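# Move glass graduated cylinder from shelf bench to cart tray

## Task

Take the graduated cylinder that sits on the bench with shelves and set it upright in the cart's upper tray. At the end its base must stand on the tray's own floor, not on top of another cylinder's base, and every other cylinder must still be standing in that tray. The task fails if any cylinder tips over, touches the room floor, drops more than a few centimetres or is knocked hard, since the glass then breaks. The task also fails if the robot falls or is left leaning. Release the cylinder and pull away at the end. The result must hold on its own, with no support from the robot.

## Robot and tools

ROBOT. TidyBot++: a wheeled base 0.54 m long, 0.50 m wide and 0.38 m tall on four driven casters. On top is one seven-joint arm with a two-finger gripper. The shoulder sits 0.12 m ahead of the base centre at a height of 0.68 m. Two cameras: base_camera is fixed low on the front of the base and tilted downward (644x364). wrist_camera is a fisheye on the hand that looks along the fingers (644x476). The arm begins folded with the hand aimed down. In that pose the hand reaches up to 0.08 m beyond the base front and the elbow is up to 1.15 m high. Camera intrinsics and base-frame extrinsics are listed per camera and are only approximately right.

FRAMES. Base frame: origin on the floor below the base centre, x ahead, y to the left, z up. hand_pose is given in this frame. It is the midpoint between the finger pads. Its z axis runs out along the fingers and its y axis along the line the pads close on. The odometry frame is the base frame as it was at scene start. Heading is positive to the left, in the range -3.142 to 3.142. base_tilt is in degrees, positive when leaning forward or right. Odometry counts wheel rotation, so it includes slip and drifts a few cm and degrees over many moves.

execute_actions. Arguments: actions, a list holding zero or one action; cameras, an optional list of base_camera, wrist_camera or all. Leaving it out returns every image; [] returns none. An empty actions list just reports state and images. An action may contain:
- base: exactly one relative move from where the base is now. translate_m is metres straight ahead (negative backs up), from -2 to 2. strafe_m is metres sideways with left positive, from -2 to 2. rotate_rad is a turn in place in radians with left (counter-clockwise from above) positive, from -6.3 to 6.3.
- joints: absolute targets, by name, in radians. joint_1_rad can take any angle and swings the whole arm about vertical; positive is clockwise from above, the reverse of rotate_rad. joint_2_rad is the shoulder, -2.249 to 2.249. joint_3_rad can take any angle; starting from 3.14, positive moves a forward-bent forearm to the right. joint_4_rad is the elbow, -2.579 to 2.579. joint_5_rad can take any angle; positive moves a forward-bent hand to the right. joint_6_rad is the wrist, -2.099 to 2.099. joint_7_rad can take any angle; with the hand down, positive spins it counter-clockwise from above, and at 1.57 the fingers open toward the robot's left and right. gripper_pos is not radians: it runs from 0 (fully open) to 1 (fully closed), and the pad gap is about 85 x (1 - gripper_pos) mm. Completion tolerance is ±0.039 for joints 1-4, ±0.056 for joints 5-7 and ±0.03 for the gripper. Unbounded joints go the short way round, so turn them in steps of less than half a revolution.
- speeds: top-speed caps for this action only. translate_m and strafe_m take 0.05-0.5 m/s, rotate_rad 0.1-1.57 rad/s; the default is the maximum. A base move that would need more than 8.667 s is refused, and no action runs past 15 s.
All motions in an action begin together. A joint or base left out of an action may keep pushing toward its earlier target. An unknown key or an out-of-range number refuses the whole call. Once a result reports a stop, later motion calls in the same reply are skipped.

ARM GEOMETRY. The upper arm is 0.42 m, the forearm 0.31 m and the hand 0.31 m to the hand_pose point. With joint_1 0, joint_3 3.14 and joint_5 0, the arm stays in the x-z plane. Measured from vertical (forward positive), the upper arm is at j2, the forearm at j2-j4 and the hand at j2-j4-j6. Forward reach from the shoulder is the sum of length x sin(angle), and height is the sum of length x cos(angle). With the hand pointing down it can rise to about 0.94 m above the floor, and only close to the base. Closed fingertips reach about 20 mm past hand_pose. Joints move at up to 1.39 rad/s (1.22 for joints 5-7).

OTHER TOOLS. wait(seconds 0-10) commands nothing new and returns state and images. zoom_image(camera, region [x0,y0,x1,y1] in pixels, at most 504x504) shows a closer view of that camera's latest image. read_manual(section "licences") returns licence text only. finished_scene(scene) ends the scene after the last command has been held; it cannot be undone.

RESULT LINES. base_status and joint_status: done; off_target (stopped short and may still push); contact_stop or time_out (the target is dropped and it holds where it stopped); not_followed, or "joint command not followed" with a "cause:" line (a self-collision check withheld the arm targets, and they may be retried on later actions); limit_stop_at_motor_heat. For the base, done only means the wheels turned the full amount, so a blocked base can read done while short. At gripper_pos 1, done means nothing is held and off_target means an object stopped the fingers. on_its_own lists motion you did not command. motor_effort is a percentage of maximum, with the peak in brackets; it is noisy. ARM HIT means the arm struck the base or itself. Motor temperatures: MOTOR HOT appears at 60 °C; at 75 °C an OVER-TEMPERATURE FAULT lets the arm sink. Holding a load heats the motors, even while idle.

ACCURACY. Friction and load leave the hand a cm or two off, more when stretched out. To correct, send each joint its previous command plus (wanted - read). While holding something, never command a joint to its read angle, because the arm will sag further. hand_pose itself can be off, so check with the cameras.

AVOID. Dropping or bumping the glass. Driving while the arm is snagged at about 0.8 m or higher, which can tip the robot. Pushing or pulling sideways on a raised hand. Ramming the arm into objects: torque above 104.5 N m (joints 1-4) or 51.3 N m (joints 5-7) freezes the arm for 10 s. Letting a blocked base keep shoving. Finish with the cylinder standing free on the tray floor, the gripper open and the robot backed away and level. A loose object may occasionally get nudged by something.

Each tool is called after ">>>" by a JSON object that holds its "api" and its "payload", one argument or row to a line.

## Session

>>> {"api": "execute_actions", "payload": {
  "actions": []
}}

Scene clock: 0.00 s.
Motor temperatures (°C, as the motors report them): [33 32 29 30 33 38 44]
base_odometry: x=+0.000 y=+0.000 heading=+0.000 (m, m, rad; odometry frame)
base_tilt: forward=+0.5 right=+0.1 (deg)
base_status: not commanded
joint_positions: joint_1_rad=-0.013 joint_2_rad=-0.367 joint_3_rad=+3.093 joint_4_rad=-2.531 joint_5_rad=+0.012 joint_6_rad=-0.833 joint_7_rad=+1.570 gripper_pos=+0.000
joint_status: not commanded
motor_effort: joint_1_rad=+1 joint_2_rad=-1 joint_3_rad=+0 joint_4_rad=+15 joint_5_rad=+0 joint_6_rad=+1 joint_7_rad=-1 (%)
hand_pose: x=+0.2727 y=+0.0059 z=+0.5904 quat_wxyz=(+0.011, +0.997, +0.033, +0.072) (m; base frame)
pictures: base_camera, wrist_camera
camera_calibration (this result's frames):
wrist_camera: T_world_to_cam=[[0.020334, -0.999778, -0.00558545, 0.00706951], [-0.98036, -0.0188423, -0.196314, 0.443526], [0.196165, 0.00946761, -0.980525, 0.657844], [0, 0, 0, 1]] pos_world=[0.305625, 0.0091968, 0.732142]
Images, in order (width x height): base_camera 644x364, wrist_camera 644x476.

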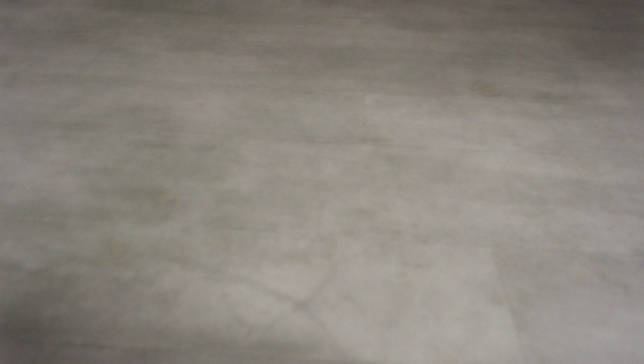

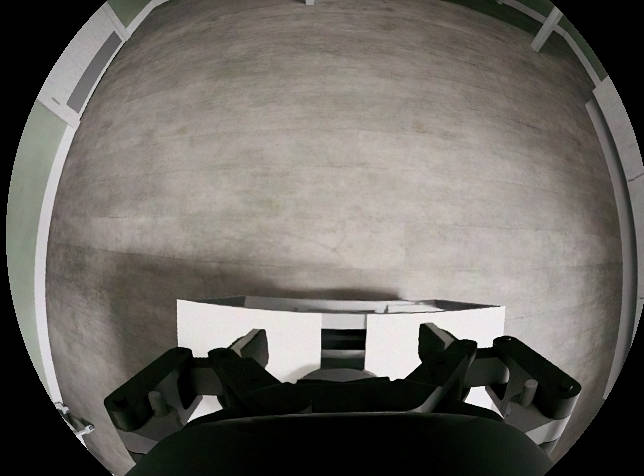

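>>> {"api": "execute_actions", "payload": {
  "actions": [
    {"joints":{"joint_1_rad":-2.2,"joint_3_rad":3.14,"joint_2_rad":0.3,"joint_4_rad":-0.3,"joint_6_rad":-1.6}}
  ],
  "cameras": ["wrist_camera"]
}}

Scene clock: 4.63 s.
Motor temperatures (°C, as the motors report them): [33 32 29 30 33 38 44]
base_odometry: x=+0.000 y=+0.000 heading=+0.000 (m, m, rad; odometry frame)
base_tilt: forward=+0.5 right=+0.0 (deg)
base_status: not commanded
joint_positions: joint_1_rad=-2.187 joint_2_rad=+0.279 joint_3_rad=+3.123 joint_4_rad=-0.325 joint_5_rad=+0.012 joint_6_rad=-1.570 joint_7_rad=+1.570 gripper_pos=+0.000
joint_status: all done
motor_effort: joint_1_rad=+0(2) joint_2_rad=-23(22) joint_3_rad=-1(2) joint_4_rad=+14(19) joint_5_rad=+0(1) joint_6_rad=+6(6) joint_7_rad=-1(0) (%)
hand_pose: x=-0.2033 y=+0.4463 z=+1.1684 quat_wxyz=(-0.414, +0.403, +0.788, +0.212) (m; base frame)
pictures: wrist_camera
camera_calibration (this result's frames):
wrist_camera: T_world_to_cam=[[0.813686, 0.578827, -0.0536114, -0.0268253], [0.265714, -0.452378, -0.851323, 1.3108], [-0.517021, 0.678464, -0.521896, 0.334348], [0, 0, 0, 1]] pos_world=[-0.153607, 0.381663, 1.28897]
Images, in order (width x height): wrist_camera 644x476.

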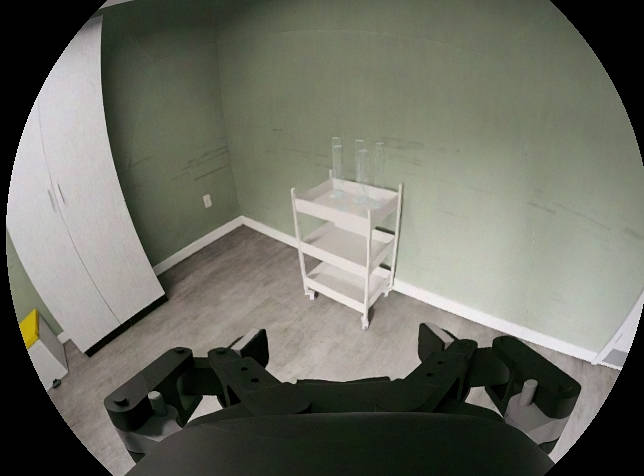

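>>> {"api": "zoom_image", "payload": {
  "camera": "wrist_camera",
  "region": [280, 125, 420, 235]
}}

Region (280, 125, 420, 235) of wrist_camera's 644x476 image, scaled by 3.600; it fills the top 396 rows of this view, and the rest is white.

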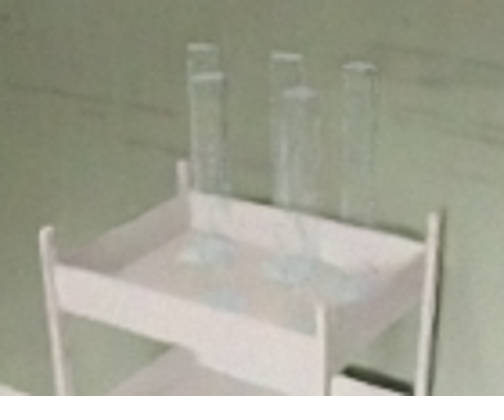

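>>> {"api": "execute_actions", "payload": {
  "actions": [
    {"base":{"translate_m":0.8},"joints":{"joint_1_rad":0.2,"joint_2_rad":-0.2,"joint_4_rad":-1.3,"joint_6_rad":-0.9}}
  ]
}}

Scene clock: 17.30 s.
Motor temperatures (°C, as the motors report them): [33 32 29 30 33 38 44]
base_odometry: x=+0.800 y=-0.001 heading=+0.000 (m, m, rad; odometry frame)
base_tilt: forward=+0.5 right=+0.1 (deg)
base_status: done
joint_positions: joint_1_rad=+0.185 joint_2_rad=-0.185 joint_3_rad=+3.132 joint_4_rad=-1.271 joint_5_rad=+0.012 joint_6_rad=-0.930 joint_7_rad=+1.570 gripper_pos=+0.000
joint_status: all done
motor_effort: joint_1_rad=+1(4) joint_2_rad=-12(26) joint_3_rad=-1(3) joint_4_rad=+20(20) joint_5_rad=+0(1) joint_6_rad=+7(7) joint_7_rad=-1(1) (%)
hand_pose: x=+0.5930 y=-0.0852 z=+1.1078 quat_wxyz=(+0.054, +0.843, -0.074, +0.531) (m; base frame)
pictures: base_camera, wrist_camera
camera_calibration (this result's frames):
wrist_camera: T_world_to_cam=[[-0.177696, -0.983148, -0.0429369, 0.0726553], [-0.368349, 0.106909, -0.92352, 1.31078], [0.912548, -0.14829, -0.381139, 0.000977536], [0, 0, 0, 1]] pos_world=[0.494841, -0.0685577, 1.21402]
Images, in order (width x height): base_camera 644x364, wrist_camera 644x476.

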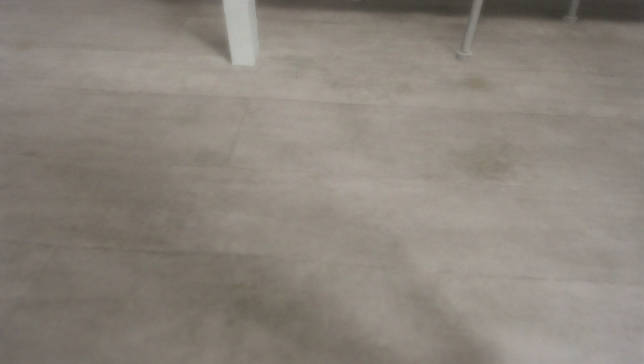

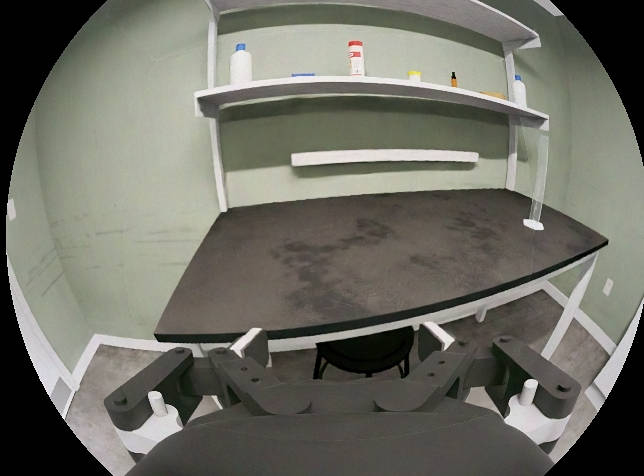

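>>> {"api": "execute_actions", "payload": {
  "actions": [
    {"base":{"strafe_m":-0.98},"joints":{"joint_1_rad":-0.015,"joint_2_rad":-0.21,"joint_4_rad":-1.76,"joint_6_rad":-0.015}}
  ],
  "cameras": []
}}

>>> {"api": "execute_actions", "payload": {
  "actions": [
    {"base":{"translate_m":0.25}}
  ]
}}

Scene clock: 31.57 s.
Motor temperatures (°C, as the motors report them): [33 32 29 30 33 38 44]
base_odometry: x=+0.801 y=-0.981 heading=+0.000 (m, m, rad; odometry frame)
base_tilt: forward=+0.5 right=+0.1 (deg)
base_status: done
joint_positions: joint_1_rad=+0.001 joint_2_rad=-0.191 joint_3_rad=+3.134 joint_4_rad=-1.735 joint_5_rad=+0.012 joint_6_rad=-0.042 joint_7_rad=+1.570 gripper_pos=+0.000
joint_status: all done
motor_effort: joint_1_rad=+1(2) joint_2_rad=-14(14) joint_3_rad=+0(3) joint_4_rad=+22(23) joint_5_rad=-1(1) joint_6_rad=+7(8) joint_7_rad=-2(1) (%)
hand_pose: x=+0.6646 y=+0.0055 z=+1.0983 quat_wxyz=(+0.002, +0.713, +0.007, +0.702) (m; base frame)
pictures: none
No camera images: the call's "cameras" was empty. Leave "cameras" out to get every camera's image.

Scene clock: 33.33 s.
Motor temperatures (°C, as the motors report them): [33 32 29 30 33 38 44]
base_odometry: x=+1.051 y=-0.981 heading=-0.001 (m, m, rad; odometry frame)
base_tilt: forward=+0.5 right=+0.1 (deg)
base_status: done
joint_positions: joint_1_rad=+0.001 joint_2_rad=-0.201 joint_3_rad=+3.134 joint_4_rad=-1.737 joint_5_rad=+0.012 joint_6_rad=-0.041 joint_7_rad=+1.570 gripper_pos=+0.000
joint_status: not commanded
motor_effort: joint_1_rad=+1(1) joint_2_rad=-13(17) joint_3_rad=-1(0) joint_4_rad=+22(24) joint_5_rad=+0(0) joint_6_rad=+9(8) joint_7_rad=-1(1) (%)
hand_pose: x=+0.6605 y=+0.0057 z=+1.1029 quat_wxyz=(+0.002, +0.709, +0.007, +0.705) (m; base frame)
pictures: base_camera, wrist_camera
camera_calibration (this result's frames):
wrist_camera: T_world_to_cam=[[0.0326776, -0.998841, -0.0353317, 0.0264783], [0.0462418, 0.0368237, -0.998251, 1.1304], [0.998396, 0.0309866, 0.0473915, -0.579344], [0, 0, 0, 1]] pos_world=[0.525278, 0.00277419, 1.15681]
Images, in order (width x height): base_camera 644x364, wrist_camera 644x476.

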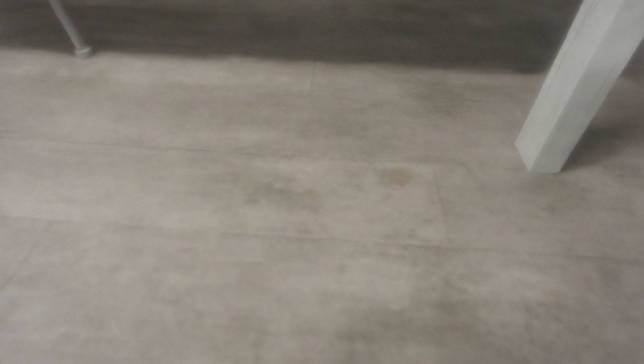

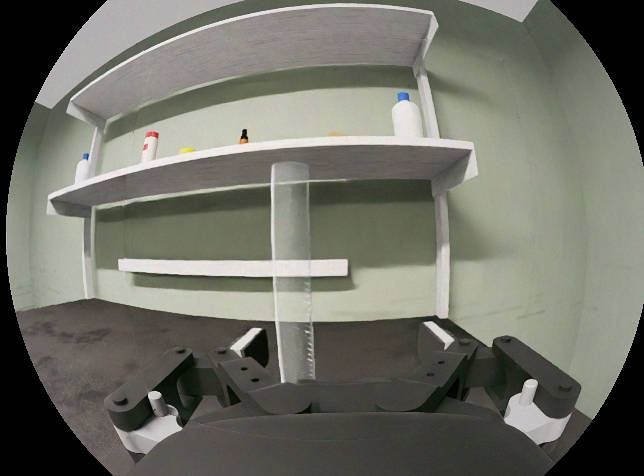

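>>> {"api": "execute_actions", "payload": {
  "actions": [
    {"base":{"strafe_m":0.054}}
  ],
  "cameras": []
}}

>>> {"api": "execute_actions", "payload": {
  "actions": [
    {"base":{"translate_m":0.12},"speeds":{"translate_m":0.2}}
  ],
  "cameras": ["wrist_camera"]
}}

Scene clock: 37.57 s.
Motor temperatures (°C, as the motors report them): [33 32 29 30 33 39 44]
base_odometry: x=+1.051 y=-0.927 heading=-0.001 (m, m, rad; odometry frame)
base_tilt: forward=+0.5 right=+0.1 (deg)
base_status: done
joint_positions: joint_1_rad=-0.006 joint_2_rad=-0.201 joint_3_rad=+3.134 joint_4_rad=-1.737 joint_5_rad=+0.012 joint_6_rad=-0.041 joint_7_rad=+1.570 gripper_pos=+0.000
joint_status: not commanded
motor_effort: joint_1_rad=+0(1) joint_2_rad=-14(14) joint_3_rad=+0(2) joint_4_rad=+23(23) joint_5_rad=-1(1) joint_6_rad=+8(8) joint_7_rad=-1(0) (%)
hand_pose: x=+0.6605 y=+0.0086 z=+1.1028 quat_wxyz=(+0.000, +0.709, +0.009, +0.705) (m; base frame)
pictures: none
No camera images: the call's "cameras" was empty. Leave "cameras" out to get every camera's image.

Scene clock: 38.93 s.
Motor temperatures (°C, as the motors report them): [33 32 29 30 33 39 44]
base_odometry: x=+1.171 y=-0.927 heading=+0.000 (m, m, rad; odometry frame)
base_tilt: forward=+0.5 right=+0.1 (deg)
base_status: done
joint_positions: joint_1_rad=-0.006 joint_2_rad=-0.205 joint_3_rad=+3.134 joint_4_rad=-1.738 joint_5_rad=+0.012 joint_6_rad=-0.040 joint_7_rad=+1.570 gripper_pos=+0.000
joint_status: not commanded
motor_effort: joint_1_rad=+1(0) joint_2_rad=-14(17) joint_3_rad=+0(0) joint_4_rad=+22(23) joint_5_rad=+0(0) joint_6_rad=+8(8) joint_7_rad=-1(1) (%)
hand_pose: x=+0.6587 y=+0.0086 z=+1.1047 quat_wxyz=(+0.000, +0.708, +0.009, +0.706) (m; base frame)
pictures: wrist_camera
camera_calibration (this result's frames):
wrist_camera: T_world_to_cam=[[0.0383796, -0.998638, -0.0353499, 0.0258003], [0.0499991, 0.0372508, -0.998054, 1.12951], [0.998012, 0.0365375, 0.0513607, -0.58188], [0, 0, 0, 1]] pos_world=[0.523259, 0.00495057, 1.15811]
Images, in order (width x height): wrist_camera 644x476.

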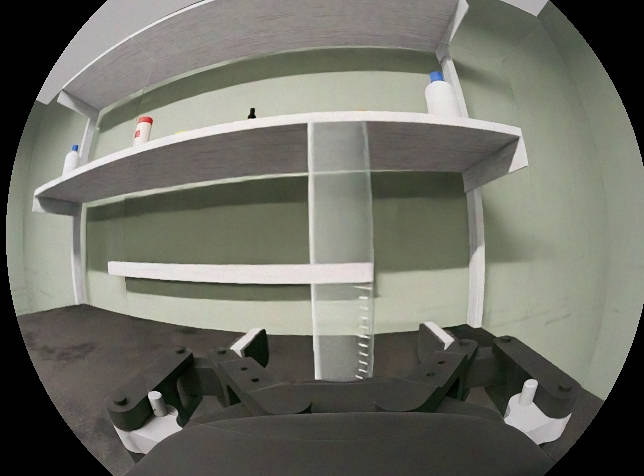

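>>> {"api": "execute_actions", "payload": {
  "actions": [
    {"base":{"translate_m":0.053},"speeds":{"translate_m":0.15}}
  ],
  "cameras": []
}}

>>> {"api": "execute_actions", "payload": {
  "actions": [
    {"joints":{"gripper_pos":0.78}}
  ],
  "cameras": ["wrist_camera"]
}}

Scene clock: 42.10 s.
Motor temperatures (°C, as the motors report them): [33 32 29 30 33 39 44]
base_odometry: x=+1.224 y=-0.926 heading=+0.000 (m, m, rad; odometry frame)
base_tilt: forward=+0.5 right=+0.0 (deg)
base_status: done
joint_positions: joint_1_rad=-0.006 joint_2_rad=-0.204 joint_3_rad=+3.134 joint_4_rad=-1.738 joint_5_rad=+0.012 joint_6_rad=-0.040 joint_7_rad=+1.570 gripper_pos=+0.000
joint_status: not commanded
motor_effort: joint_1_rad=+1(2) joint_2_rad=-14(17) joint_3_rad=-1(1) joint_4_rad=+23(23) joint_5_rad=-1(0) joint_6_rad=+8(8) joint_7_rad=-1(1) (%)
hand_pose: x=+0.6591 y=+0.0086 z=+1.1041 quat_wxyz=(+0.000, +0.708, +0.009, +0.706) (m; base frame)
pictures: none
No camera images: the call's "cameras" was empty. Leave "cameras" out to get every camera's image.

Scene clock: 43.07 s.
Motor temperatures (°C, as the motors report them): [33 32 29 30 33 39 44]
base_odometry: x=+1.224 y=-0.926 heading=+0.000 (m, m, rad; odometry frame)
base_tilt: forward=+0.5 right=+0.0 (deg)
base_status: not commanded
joint_positions: joint_1_rad=-0.006 joint_2_rad=-0.204 joint_3_rad=+3.134 joint_4_rad=-1.738 joint_5_rad=+0.012 joint_6_rad=-0.040 joint_7_rad=+1.570 gripper_pos=+0.553
joint_status: gripper_pos off_target (ended at +0.553, target +0.780)
motor_effort: joint_1_rad=+1(0) joint_2_rad=-13(14) joint_3_rad=-1(0) joint_4_rad=+22(22) joint_5_rad=+0(1) joint_6_rad=+8(8) joint_7_rad=-1(1) (%)
hand_pose: x=+0.6591 y=+0.0086 z=+1.1041 quat_wxyz=(+0.000, +0.708, +0.009, +0.706) (m; base frame)
pictures: wrist_camera
camera_calibration (this result's frames):
wrist_camera: T_world_to_cam=[[0.0383411, -0.998638, -0.0353853, 0.0258292], [0.0488943, 0.0372438, -0.998109, 1.12964], [0.998068, 0.0365385, 0.0502557, -0.581068], [0, 0, 0, 1]] pos_world=[0.523722, 0.00495321, 1.15762]
Images, in order (width x height): wrist_camera 644x476.

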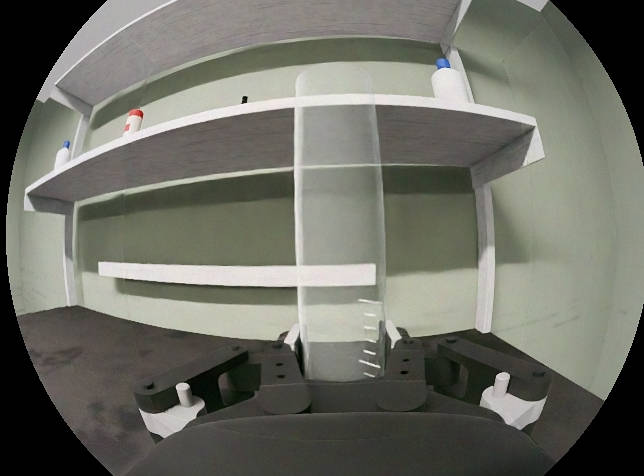

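>>> {"api": "execute_actions", "payload": {
  "actions": [
    {"joints":{"joint_4_rad":-1.58,"joint_6_rad":-0.19}}
  ],
  "cameras": ["wrist_camera"]
}}

>>> {"api": "execute_actions", "payload": {
  "actions": [
    {"base":{"translate_m":-0.6}}
  ],
  "cameras": []
}}

>>> {"api": "execute_actions", "payload": {
  "actions": [
    {"base":{"rotate_rad":1.57},"speeds":{"rotate_rad":1.2}}
  ]
}}

Scene clock: 49.93 s.
Motor temperatures (°C, as the motors report them): [33 32 29 30 33 39 44]
base_odometry: x=+1.224 y=-0.926 heading=+0.000 (m, m, rad; odometry frame)
base_tilt: forward=+0.5 right=+0.1 (deg)
base_status: not commanded
joint_positions: joint_1_rad=-0.006 joint_2_rad=-0.203 joint_3_rad=+3.134 joint_4_rad=-1.612 joint_5_rad=+0.012 joint_6_rad=-0.171 joint_7_rad=+1.570 gripper_pos=+0.553
joint_status: all done
motor_effort: joint_1_rad=+1(1) joint_2_rad=-15(17) joint_3_rad=-1(1) joint_4_rad=+24(27) joint_5_rad=+0(0) joint_6_rad=+10(10) joint_7_rad=-1(0) (%)
hand_pose: x=+0.6555 y=+0.0081 z=+1.1414 quat_wxyz=(+0.001, +0.711, +0.008, +0.704) (m; base frame)
pictures: wrist_camera
camera_calibration (this result's frames):
wrist_camera: T_world_to_cam=[[0.0364941, -0.998696, -0.035706, 0.0283669], [0.0427377, 0.0372568, -0.998391, 1.17142], [0.99842, 0.0349094, 0.0440416, -0.572483], [0, 0, 0, 1]] pos_world=[0.520479, 0.00467146, 1.19577]
Images, in order (width x height): wrist_camera 644x476.

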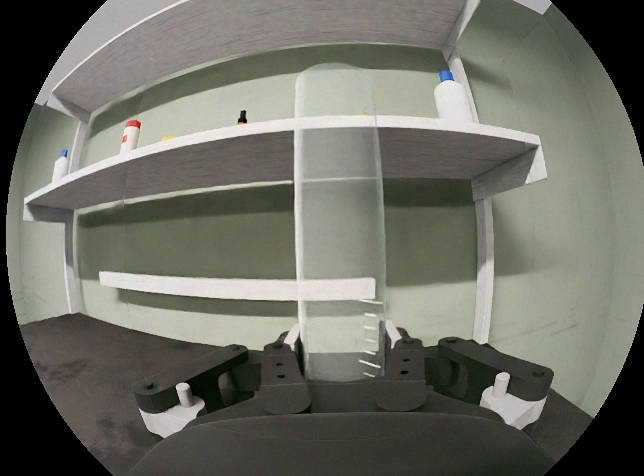

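Scene clock: 52.63 s.
Motor temperatures (°C, as the motors report them): [33 32 29 30 33 39 44]
base_odometry: x=+0.624 y=-0.926 heading=+0.000 (m, m, rad; odometry frame)
base_tilt: forward=+0.5 right=+0.1 (deg)
base_status: done
joint_positions: joint_1_rad=-0.007 joint_2_rad=-0.203 joint_3_rad=+3.135 joint_4_rad=-1.612 joint_5_rad=+0.012 joint_6_rad=-0.176 joint_7_rad=+1.570 gripper_pos=+0.553
joint_status: not commanded
motor_effort: joint_1_rad=+0(1) joint_2_rad=-14(19) joint_3_rad=+0(4) joint_4_rad=+24(26) joint_5_rad=+0(1) joint_6_rad=+10(10) joint_7_rad=+0(1) (%)
hand_pose: x=+0.6554 y=+0.0082 z=+1.1403 quat_wxyz=(+0.001, +0.712, +0.008, +0.702) (m; base frame)
pictures: none
No camera images: the call's "cameras" was empty. Leave "cameras" out to get every camera's image.

Scene clock: 55.00 s.
Motor temperatures (°C, as the motors report them): [33 32 29 30 33 39 44]
base_odometry: x=+0.624 y=-0.926 heading=+1.569 (m, m, rad; odometry frame)
base_tilt: forward=+0.5 right=+0.1 (deg)
base_status: done
joint_positions: joint_1_rad=-0.010 joint_2_rad=-0.203 joint_3_rad=+3.138 joint_4_rad=-1.612 joint_5_rad=+0.012 joint_6_rad=-0.176 joint_7_rad=+1.570 gripper_pos=+0.553
joint_status: not commanded
motor_effort: joint_1_rad=+0(2) joint_2_rad=-15(17) joint_3_rad=-1(3) joint_4_rad=+25(25) joint_5_rad=-1(0) joint_6_rad=+10(10) joint_7_rad=-1(1) (%)
hand_pose: x=+0.6554 y=+0.0082 z=+1.1402 quat_wxyz=(+0.000, +0.712, +0.008, +0.702) (m; base frame)
pictures: base_camera, wrist_camera
camera_calibration (this result's frames):
wrist_camera: T_world_to_cam=[[0.0370592, -0.998646, -0.03652, 0.0289629], [0.0383861, 0.0379407, -0.998542, 1.17324], [0.998576, 0.0356034, 0.0397401, -0.567536], [0, 0, 0, 1]] pos_world=[0.520619, 0.00461651, 1.19514]
Images, in order (width x height): base_camera 644x364, wrist_camera 644x476.

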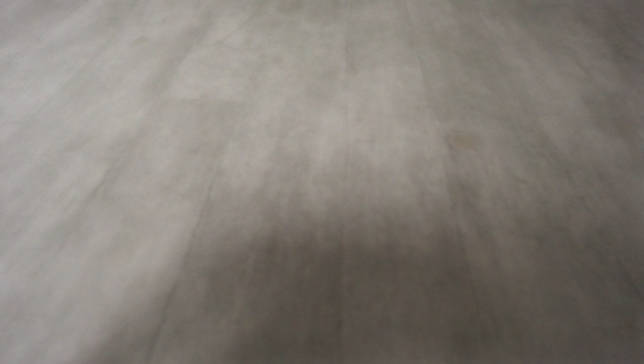

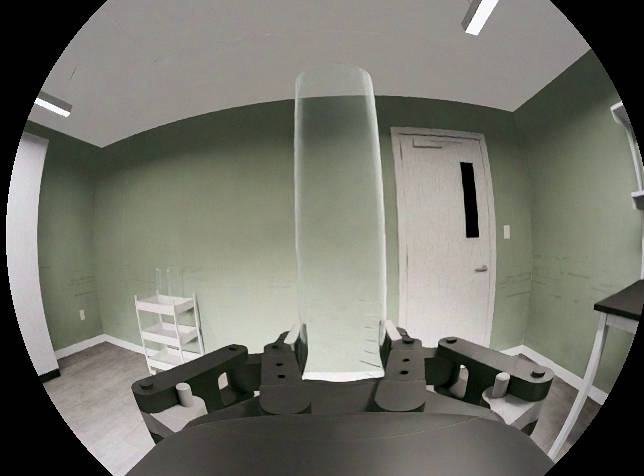

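>>> {"api": "execute_actions", "payload": {
  "actions": [
    {"base":{"translate_m":1.35},"joints":{"joint_2_rad":-0.165,"joint_4_rad":-2.045,"joint_6_rad":0.335}}
  ],
  "cameras": []
}}

>>> {"api": "execute_actions", "payload": {
  "actions": [
    {"base":{"strafe_m":1.6}}
  ]
}}

Scene clock: 61.30 s.
Motor temperatures (°C, as the motors report them): [33 32 29 30 33 39 44]
base_odometry: x=+0.625 y=+0.424 heading=+1.570 (m, m, rad; odometry frame)
base_tilt: forward=+0.5 right=+0.1 (deg)
base_status: done
joint_positions: joint_1_rad=-0.010 joint_2_rad=-0.162 joint_3_rad=+3.138 joint_4_rad=-2.036 joint_5_rad=+0.012 joint_6_rad=+0.296 joint_7_rad=+1.570 gripper_pos=+0.553
joint_status: all done
motor_effort: joint_1_rad=+0(0) joint_2_rad=-16(19) joint_3_rad=+0(0) joint_4_rad=+24(25) joint_5_rad=+0(1) joint_6_rad=+10(10) joint_7_rad=-1(0) (%)
hand_pose: x=+0.6624 y=+0.0099 z=+1.0008 quat_wxyz=(-0.002, +0.710, +0.010, +0.704) (m; base frame)
pictures: none
No camera images: the call's "cameras" was empty. Leave "cameras" out to get every camera's image.

Scene clock: 65.87 s.
Motor temperatures (°C, as the motors report them): [33 32 29 30 33 39 44]
base_odometry: x=-0.975 y=+0.426 heading=+1.570 (m, m, rad; odometry frame)
base_tilt: forward=+0.5 right=+0.0 (deg)
base_status: done
joint_positions: joint_1_rad=-0.010 joint_2_rad=-0.162 joint_3_rad=+3.138 joint_4_rad=-2.036 joint_5_rad=+0.012 joint_6_rad=+0.297 joint_7_rad=+1.570 gripper_pos=+0.553
joint_status: not commanded
motor_effort: joint_1_rad=+1(2) joint_2_rad=-16(17) joint_3_rad=+0(1) joint_4_rad=+24(24) joint_5_rad=+0(1) joint_6_rad=+10(10) joint_7_rad=+0(0) (%)
hand_pose: x=+0.6623 y=+0.0099 z=+1.0008 quat_wxyz=(-0.002, +0.710, +0.010, +0.705) (m; base frame)
pictures: base_camera, wrist_camera
camera_calibration (this result's frames):
wrist_camera: T_world_to_cam=[[0.0430304, -0.998391, -0.0369301, 0.0217636], [0.0451104, 0.0388682, -0.998226, 1.02894], [0.998055, 0.0412881, 0.0467103, -0.575673], [0, 0, 0, 1]] pos_world=[0.527201, 0.005504, 1.05481]
Images, in order (width x height): base_camera 644x364, wrist_camera 644x476.

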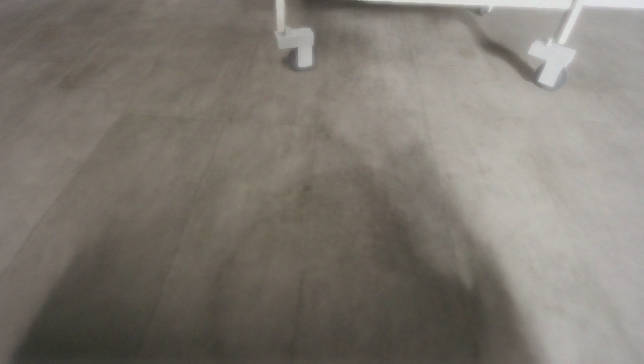

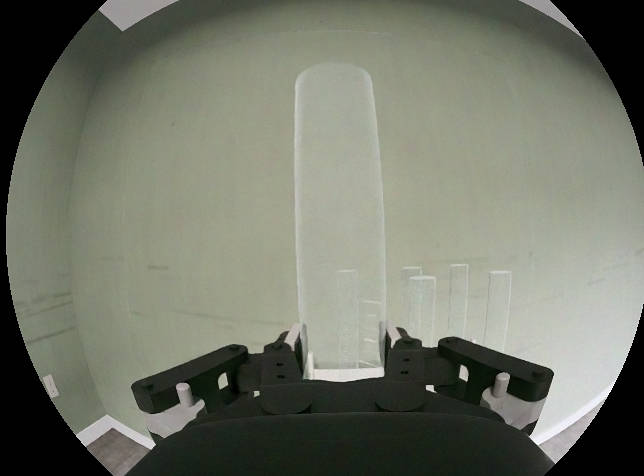

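>>> {"api": "execute_actions", "payload": {
  "actions": [
    {"base":{"translate_m":0.26},"speeds":{"translate_m":0.25}}
  ]
}}

Scene clock: 72.07 s.
Motor temperatures (°C, as the motors report them): [33 32 29 30 33 39 44]
base_odometry: x=-0.975 y=+0.686 heading=+1.570 (m, m, rad; odometry frame)
base_tilt: forward=+0.6 right=+0.0 (deg)
base_status: done
joint_positions: joint_1_rad=-0.010 joint_2_rad=-0.160 joint_3_rad=+3.138 joint_4_rad=-2.037 joint_5_rad=+0.012 joint_6_rad=+0.298 joint_7_rad=+1.570 gripper_pos=+0.553
joint_status: not commanded
motor_effort: joint_1_rad=+1(0) joint_2_rad=-16(18) joint_3_rad=+0(1) joint_4_rad=+24(25) joint_5_rad=-1(1) joint_6_rad=+10(10) joint_7_rad=-1(1) (%)
hand_pose: x=+0.6629 y=+0.0099 z=+0.9996 quat_wxyz=(-0.002, +0.710, +0.010, +0.704) (m; base frame)
pictures: base_camera, wrist_camera
camera_calibration (this result's frames):
wrist_camera: T_world_to_cam=[[0.0429863, -0.998391, -0.0369899, 0.0217915], [0.0435058, 0.0388596, -0.998297, 1.02882], [0.998128, 0.0413039, 0.0451063, -0.574674], [0, 0, 0, 1]] pos_world=[0.527902, 0.00551295, 1.0538]
Images, in order (width x height): base_camera 644x364, wrist_camera 644x476.

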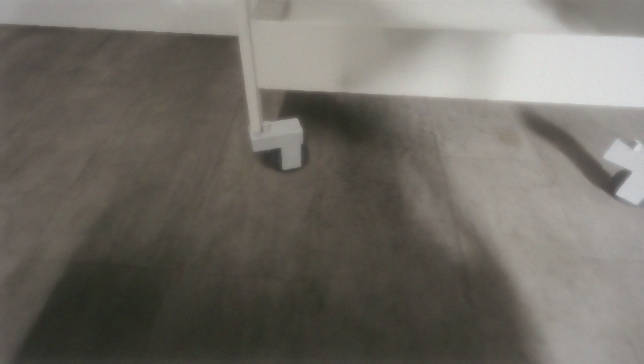

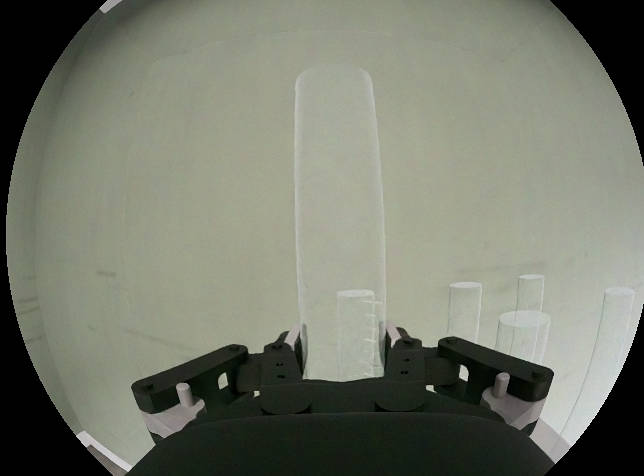

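>>> {"api": "execute_actions", "payload": {
  "actions": [
    {"base":{"strafe_m":-0.013},"joints":{"joint_6_rad":0.40}}
  ],
  "cameras": []
}}

>>> {"api": "execute_actions", "payload": {
  "actions": [
    {"base":{"translate_m":0.012},"joints":{"joint_2_rad":-0.125,"joint_4_rad":-2.17,"joint_6_rad":0.58}}
  ],
  "cameras": ["wrist_camera"]
}}

Scene clock: 78.20 s.
Motor temperatures (°C, as the motors report them): [33 32 29 31 33 39 44]
base_odometry: x=-0.963 y=+0.686 heading=+1.571 (m, m, rad; odometry frame)
base_tilt: forward=+0.5 right=+0.1 (deg)
base_status: done
joint_positions: joint_1_rad=-0.010 joint_2_rad=-0.160 joint_3_rad=+3.140 joint_4_rad=-2.039 joint_5_rad=+0.012 joint_6_rad=+0.367 joint_7_rad=+1.570 gripper_pos=+0.553
joint_status: all done
motor_effort: joint_1_rad=+0(1) joint_2_rad=-16(18) joint_3_rad=+0(2) joint_4_rad=+23(25) joint_5_rad=+0(1) joint_6_rad=+10(11) joint_7_rad=+0(0) (%)
hand_pose: x=+0.6623 y=+0.0094 z=+1.0202 quat_wxyz=(-0.002, +0.686, +0.010, +0.728) (m; base frame)
pictures: none
No camera images: the call's "cameras" was empty. Leave "cameras" out to get every camera's image.

Scene clock: 79.20 s.
Motor temperatures (°C, as the motors report them): [33 32 29 31 33 39 44]
base_odometry: x=-0.962 y=+0.698 heading=+1.570 (m, m, rad; odometry frame)
base_tilt: forward=+0.5 right=+0.1 (deg)
base_status: done
joint_positions: joint_1_rad=-0.010 joint_2_rad=-0.128 joint_3_rad=+3.140 joint_4_rad=-2.164 joint_5_rad=+0.012 joint_6_rad=+0.538 joint_7_rad=+1.570 gripper_pos=+0.553
joint_status: all done
motor_effort: joint_1_rad=+0(2) joint_2_rad=-16(18) joint_3_rad=+0(2) joint_4_rad=+23(25) joint_5_rad=+0(1) joint_6_rad=+11(11) joint_7_rad=-1(0) (%)
hand_pose: x=+0.6567 y=+0.0099 z=+0.9807 quat_wxyz=(-0.003, +0.681, +0.010, +0.732) (m; base frame)
pictures: wrist_camera
camera_calibration (this result's frames):
wrist_camera: T_world_to_cam=[[0.0475375, -0.99823, -0.0357428, 0.0171659], [0.124664, 0.0414326, -0.991334, 0.950097], [0.99106, 0.0426696, 0.126413, -0.642683], [0, 0, 0, 1]] pos_world=[0.517678, 0.00519357, 1.02372]
Images, in order (width x height): wrist_camera 644x476.

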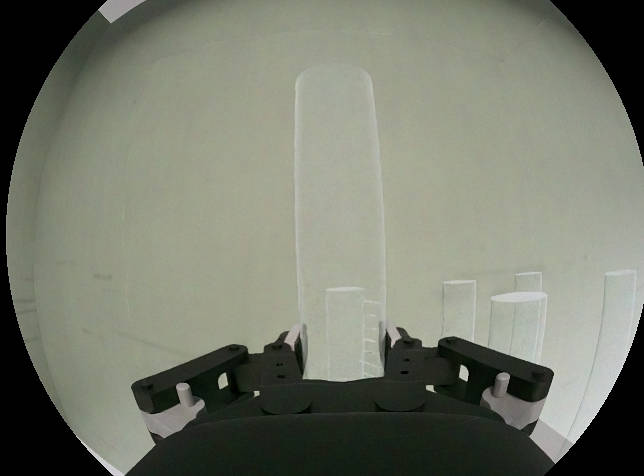

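>>> {"api": "execute_actions", "payload": {
  "actions": [
    {"joints":{"joint_2_rad":0.003,"joint_4_rad":-2.332,"joint_6_rad":0.80}}
  ],
  "cameras": ["wrist_camera"]
}}

Scene clock: 82.93 s.
Motor temperatures (°C, as the motors report them): [33 32 29 31 33 39 44]
base_odometry: x=-0.962 y=+0.698 heading=+1.570 (m, m, rad; odometry frame)
base_tilt: forward=+0.6 right=+0.1 (deg)
base_status: not commanded
joint_positions: joint_1_rad=-0.010 joint_2_rad=+0.009 joint_3_rad=+3.140 joint_4_rad=-2.327 joint_5_rad=+0.012 joint_6_rad=+0.759 joint_7_rad=+1.570 gripper_pos=+0.553
joint_status: all done
motor_effort: joint_1_rad=+1(1) joint_2_rad=-18(21) joint_3_rad=+0(1) joint_4_rad=+20(24) joint_5_rad=-1(0) joint_6_rad=+10(11) joint_7_rad=-1(0) (%)
hand_pose: x=+0.6607 y=+0.0106 z=+0.8823 quat_wxyz=(-0.004, +0.710, +0.010, +0.704) (m; base frame)
pictures: wrist_camera
camera_calibration (this result's frames):
wrist_camera: T_world_to_cam=[[0.0467076, -0.998092, -0.0403907, 0.0187606], [0.0446724, 0.0424815, -0.998098, 0.910821], [0.997909, 0.0448144, 0.0465714, -0.56834], [0, 0, 0, 1]] pos_world=[0.525587, 0.00550162, 0.936315]
Images, in order (width x height): wrist_camera 644x476.

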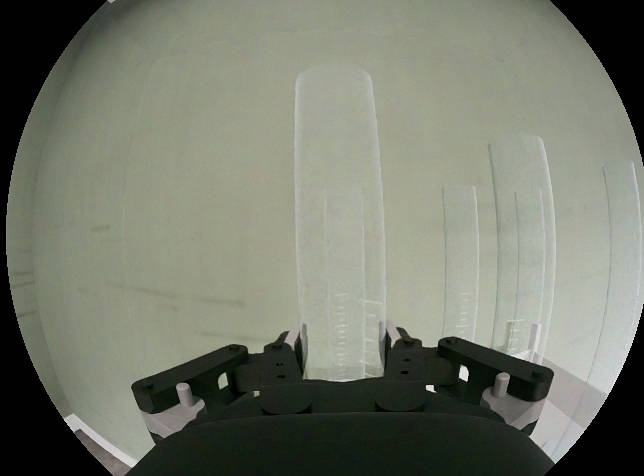

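>>> {"api": "execute_actions", "payload": {
  "actions": [
    {"joints":{"joint_2_rad":0.066,"joint_4_rad":-2.388,"joint_6_rad":0.915}}
  ],
  "cameras": []
}}

>>> {"api": "execute_actions", "payload": {
  "actions": [
    {"joints":{"joint_2_rad":0.09}}
  ],
  "cameras": ["wrist_camera"]
}}

Scene clock: 87.87 s.
Motor temperatures (°C, as the motors report them): [33 32 29 31 33 39 44]
base_odometry: x=-0.962 y=+0.698 heading=+1.570 (m, m, rad; odometry frame)
base_tilt: forward=+0.6 right=+0.1 (deg)
base_status: not commanded
joint_positions: joint_1_rad=-0.010 joint_2_rad=+0.065 joint_3_rad=+3.140 joint_4_rad=-2.377 joint_5_rad=+0.012 joint_6_rad=+0.876 joint_7_rad=+1.570 gripper_pos=+0.553
joint_status: all done
motor_effort: joint_1_rad=+0(1) joint_2_rad=-19(21) joint_3_rad=-1(1) joint_4_rad=+18(19) joint_5_rad=-1(0) joint_6_rad=+10(10) joint_7_rad=-1(1) (%)
hand_pose: x=+0.6599 y=+0.0108 z=+0.8623 quat_wxyz=(-0.005, +0.706, +0.010, +0.708) (m; base frame)
pictures: none
No camera images: the call's "cameras" was empty. Leave "cameras" out to get every camera's image.

Scene clock: 88.50 s.
Motor temperatures (°C, as the motors report them): [33 32 29 31 33 39 44]
base_odometry: x=-0.962 y=+0.698 heading=+1.570 (m, m, rad; odometry frame)
base_tilt: forward=+0.6 right=+0.1 (deg)
base_status: not commanded
joint_positions: joint_1_rad=-0.010 joint_2_rad=+0.082 joint_3_rad=+3.140 joint_4_rad=-2.377 joint_5_rad=+0.012 joint_6_rad=+0.879 joint_7_rad=+1.570 gripper_pos=+0.553
joint_status: all done
motor_effort: joint_1_rad=+1(1) joint_2_rad=-20(21) joint_3_rad=-1(1) joint_4_rad=+18(19) joint_5_rad=-1(1) joint_6_rad=+10(10) joint_7_rad=-1(1) (%)
hand_pose: x=+0.6629 y=+0.0109 z=+0.8543 quat_wxyz=(-0.005, +0.710, +0.010, +0.704) (m; base frame)
pictures: wrist_camera
camera_calibration (this result's frames):
wrist_camera: T_world_to_cam=[[0.0476316, -0.997994, -0.0416933, 0.0183423], [0.0427292, 0.0437383, -0.998129, 0.884036], [0.997951, 0.045761, 0.0447269, -0.56768], [0, 0, 0, 1]] pos_world=[0.527869, 0.00561688, 0.908537]
Images, in order (width x height): wrist_camera 644x476.

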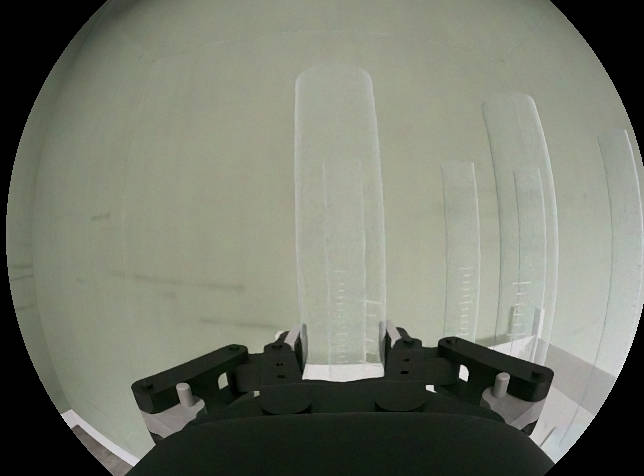

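Within a few mm; one more small step.

>>> {"api": "execute_actions", "payload": {
  "actions": [
    {"joints":{"joint_2_rad":0.105}}
  ],
  "cameras": []
}}

Scene clock: 90.30 s.
Motor temperatures (°C, as the motors report them): [33 32 29 31 33 39 44]
base_odometry: x=-0.962 y=+0.698 heading=+1.570 (m, m, rad; odometry frame)
base_tilt: forward=+0.5 right=+0.1 (deg)
base_status: not commanded
joint_positions: joint_1_rad=-0.010 joint_2_rad=+0.086 joint_3_rad=+3.140 joint_4_rad=-2.377 joint_5_rad=+0.012 joint_6_rad=+0.885 joint_7_rad=+1.570 gripper_pos=+0.553
joint_status: all done
motor_effort: joint_1_rad=+0(0) joint_2_rad=-18(20) joint_3_rad=-1(1) joint_4_rad=+16(18) joint_5_rad=+0(0) joint_6_rad=+8(9) joint_7_rad=-1(1) (%)
hand_pose: x=+0.6636 y=+0.0109 z=+0.8538 quat_wxyz=(-0.005, +0.710, +0.010, +0.704) (m; base frame)
pictures: none
No camera images: the call's "cameras" was empty. Leave "cameras" out to get every camera's image.

Contact. Release.

>>> {"api": "execute_actions", "payload": {
  "actions": [
    {"joints":{"gripper_pos":0.3,"joint_2_rad":0.085}}
  ],
  "cameras": ["wrist_camera"]
}}

>>> {"api": "execute_actions", "payload": {
  "actions": [
    {"base":{"translate_m":-0.3},"speeds":{"translate_m":0.3}}
  ],
  "cameras": []
}}

>>> {"api": "execute_actions", "payload": {
  "actions": [
    {"joints":{"joint_2_rad":-0.2,"joint_4_rad":-1.4,"joint_6_rad":-1.0}}
  ],
  "cameras": ["wrist_camera"]
}}

>>> {"api": "zoom_image", "payload": {
  "camera": "wrist_camera",
  "region": [260, 120, 540, 340]
}}

Scene clock: 94.50 s.
Motor temperatures (°C, as the motors report them): [33 32 29 31 33 39 44]
base_odometry: x=-0.962 y=+0.698 heading=+1.570 (m, m, rad; odometry frame)
base_tilt: forward=+0.5 right=+0.0 (deg)
base_status: not commanded
joint_positions: joint_1_rad=-0.010 joint_2_rad=+0.086 joint_3_rad=+3.140 joint_4_rad=-2.377 joint_5_rad=+0.012 joint_6_rad=+0.885 joint_7_rad=+1.570 gripper_pos=+0.300
joint_status: all done
motor_effort: joint_1_rad=+0(0) joint_2_rad=-18(19) joint_3_rad=-1(1) joint_4_rad=+16(18) joint_5_rad=-1(0) joint_6_rad=+8(9) joint_7_rad=-1(1) (%)
hand_pose: x=+0.6636 y=+0.0109 z=+0.8540 quat_wxyz=(-0.005, +0.710, +0.010, +0.705) (m; base frame)
pictures: wrist_camera
camera_calibration (this result's frames):
wrist_camera: T_world_to_cam=[[0.0477656, -0.997988, -0.0416855, 0.0182229], [0.0448131, 0.0438322, -0.998033, 0.882252], [0.997853, 0.0458036, 0.0468166, -0.570096], [0, 0, 0, 1]] pos_world=[0.528465, 0.00562766, 0.907967]
Images, in order (width x height): wrist_camera 644x476.

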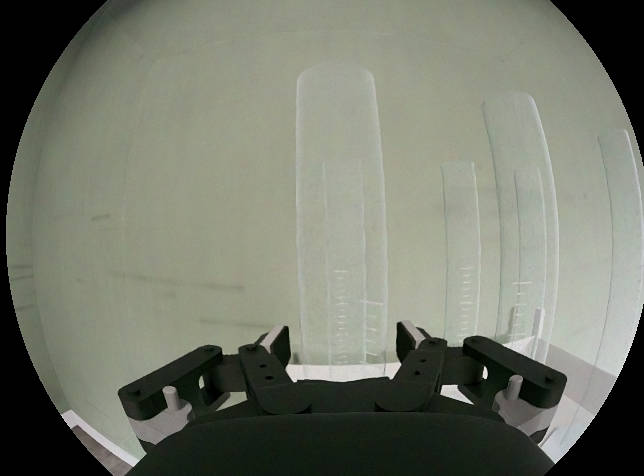

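Scene clock: 96.47 s.
Motor temperatures (°C, as the motors report them): [33 32 29 31 33 39 44]
base_odometry: x=-0.962 y=+0.398 heading=+1.571 (m, m, rad; odometry frame)
base_tilt: forward=+0.5 right=+0.1 (deg)
base_status: done
joint_positions: joint_1_rad=-0.010 joint_2_rad=+0.086 joint_3_rad=+3.140 joint_4_rad=-2.377 joint_5_rad=+0.012 joint_6_rad=+0.887 joint_7_rad=+1.570 gripper_pos=+0.300
joint_status: not commanded
motor_effort: joint_1_rad=+1(2) joint_2_rad=-18(20) joint_3_rad=+0(3) joint_4_rad=+16(18) joint_5_rad=-1(1) joint_6_rad=+8(9) joint_7_rad=-1(1) (%)
hand_pose: x=+0.6636 y=+0.0110 z=+0.8545 quat_wxyz=(-0.005, +0.709, +0.010, +0.705) (m; base frame)
pictures: none
No camera images: the call's "cameras" was empty. Leave "cameras" out to get every camera's image.

Scene clock: 98.97 s.
Motor temperatures (°C, as the motors report them): [33 32 29 31 33 39 44]
base_odometry: x=-0.962 y=+0.398 heading=+1.571 (m, m, rad; odometry frame)
base_tilt: forward=+0.5 right=+0.1 (deg)
base_status: not commanded
joint_positions: joint_1_rad=-0.010 joint_2_rad=-0.189 joint_3_rad=+3.140 joint_4_rad=-1.423 joint_5_rad=+0.012 joint_6_rad=-0.974 joint_7_rad=+1.570 gripper_pos=+0.300
joint_status: all done
motor_effort: joint_1_rad=+0(1) joint_2_rad=-12(20) joint_3_rad=+0(0) joint_4_rad=+20(22) joint_5_rad=-1(0) joint_6_rad=+7(9) joint_7_rad=-1(1) (%)
hand_pose: x=+0.5868 y=+0.0040 z=+1.0143 quat_wxyz=(+0.003, +0.893, +0.006, +0.451) (m; base frame)
pictures: wrist_camera
camera_calibration (this result's frames):
wrist_camera: T_world_to_cam=[[0.000188447, -0.999069, -0.0431382, 0.0510778], [-0.549994, 0.0359241, -0.834396, 1.2291], [0.835169, 0.023883, -0.549475, 0.199726], [0, 0, 0, 1]] pos_world=[0.509185, 0.00210568, 1.13751]
Images, in order (width x height): wrist_camera 644x476.

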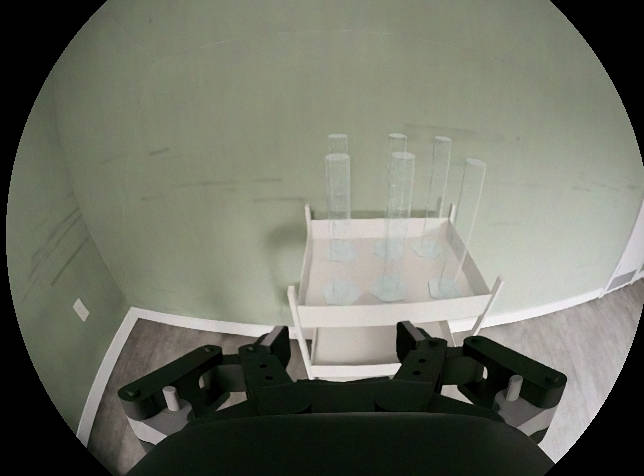

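Region (260, 120, 540, 340) of wrist_camera's 644x476 image, scaled by 1.800; it fills the top 396 rows of this view, and the rest is white.

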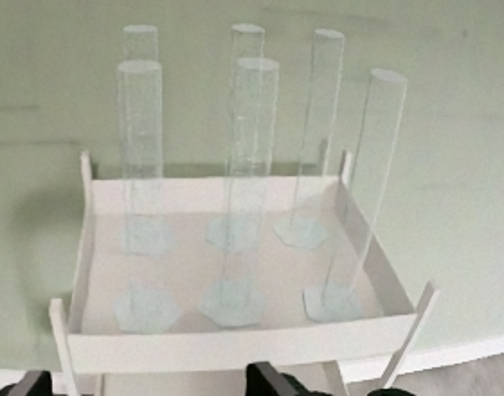

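>>> {"api": "finished_scene", "payload": {
  "scene": 2
}}

The scene is finished: the task was done.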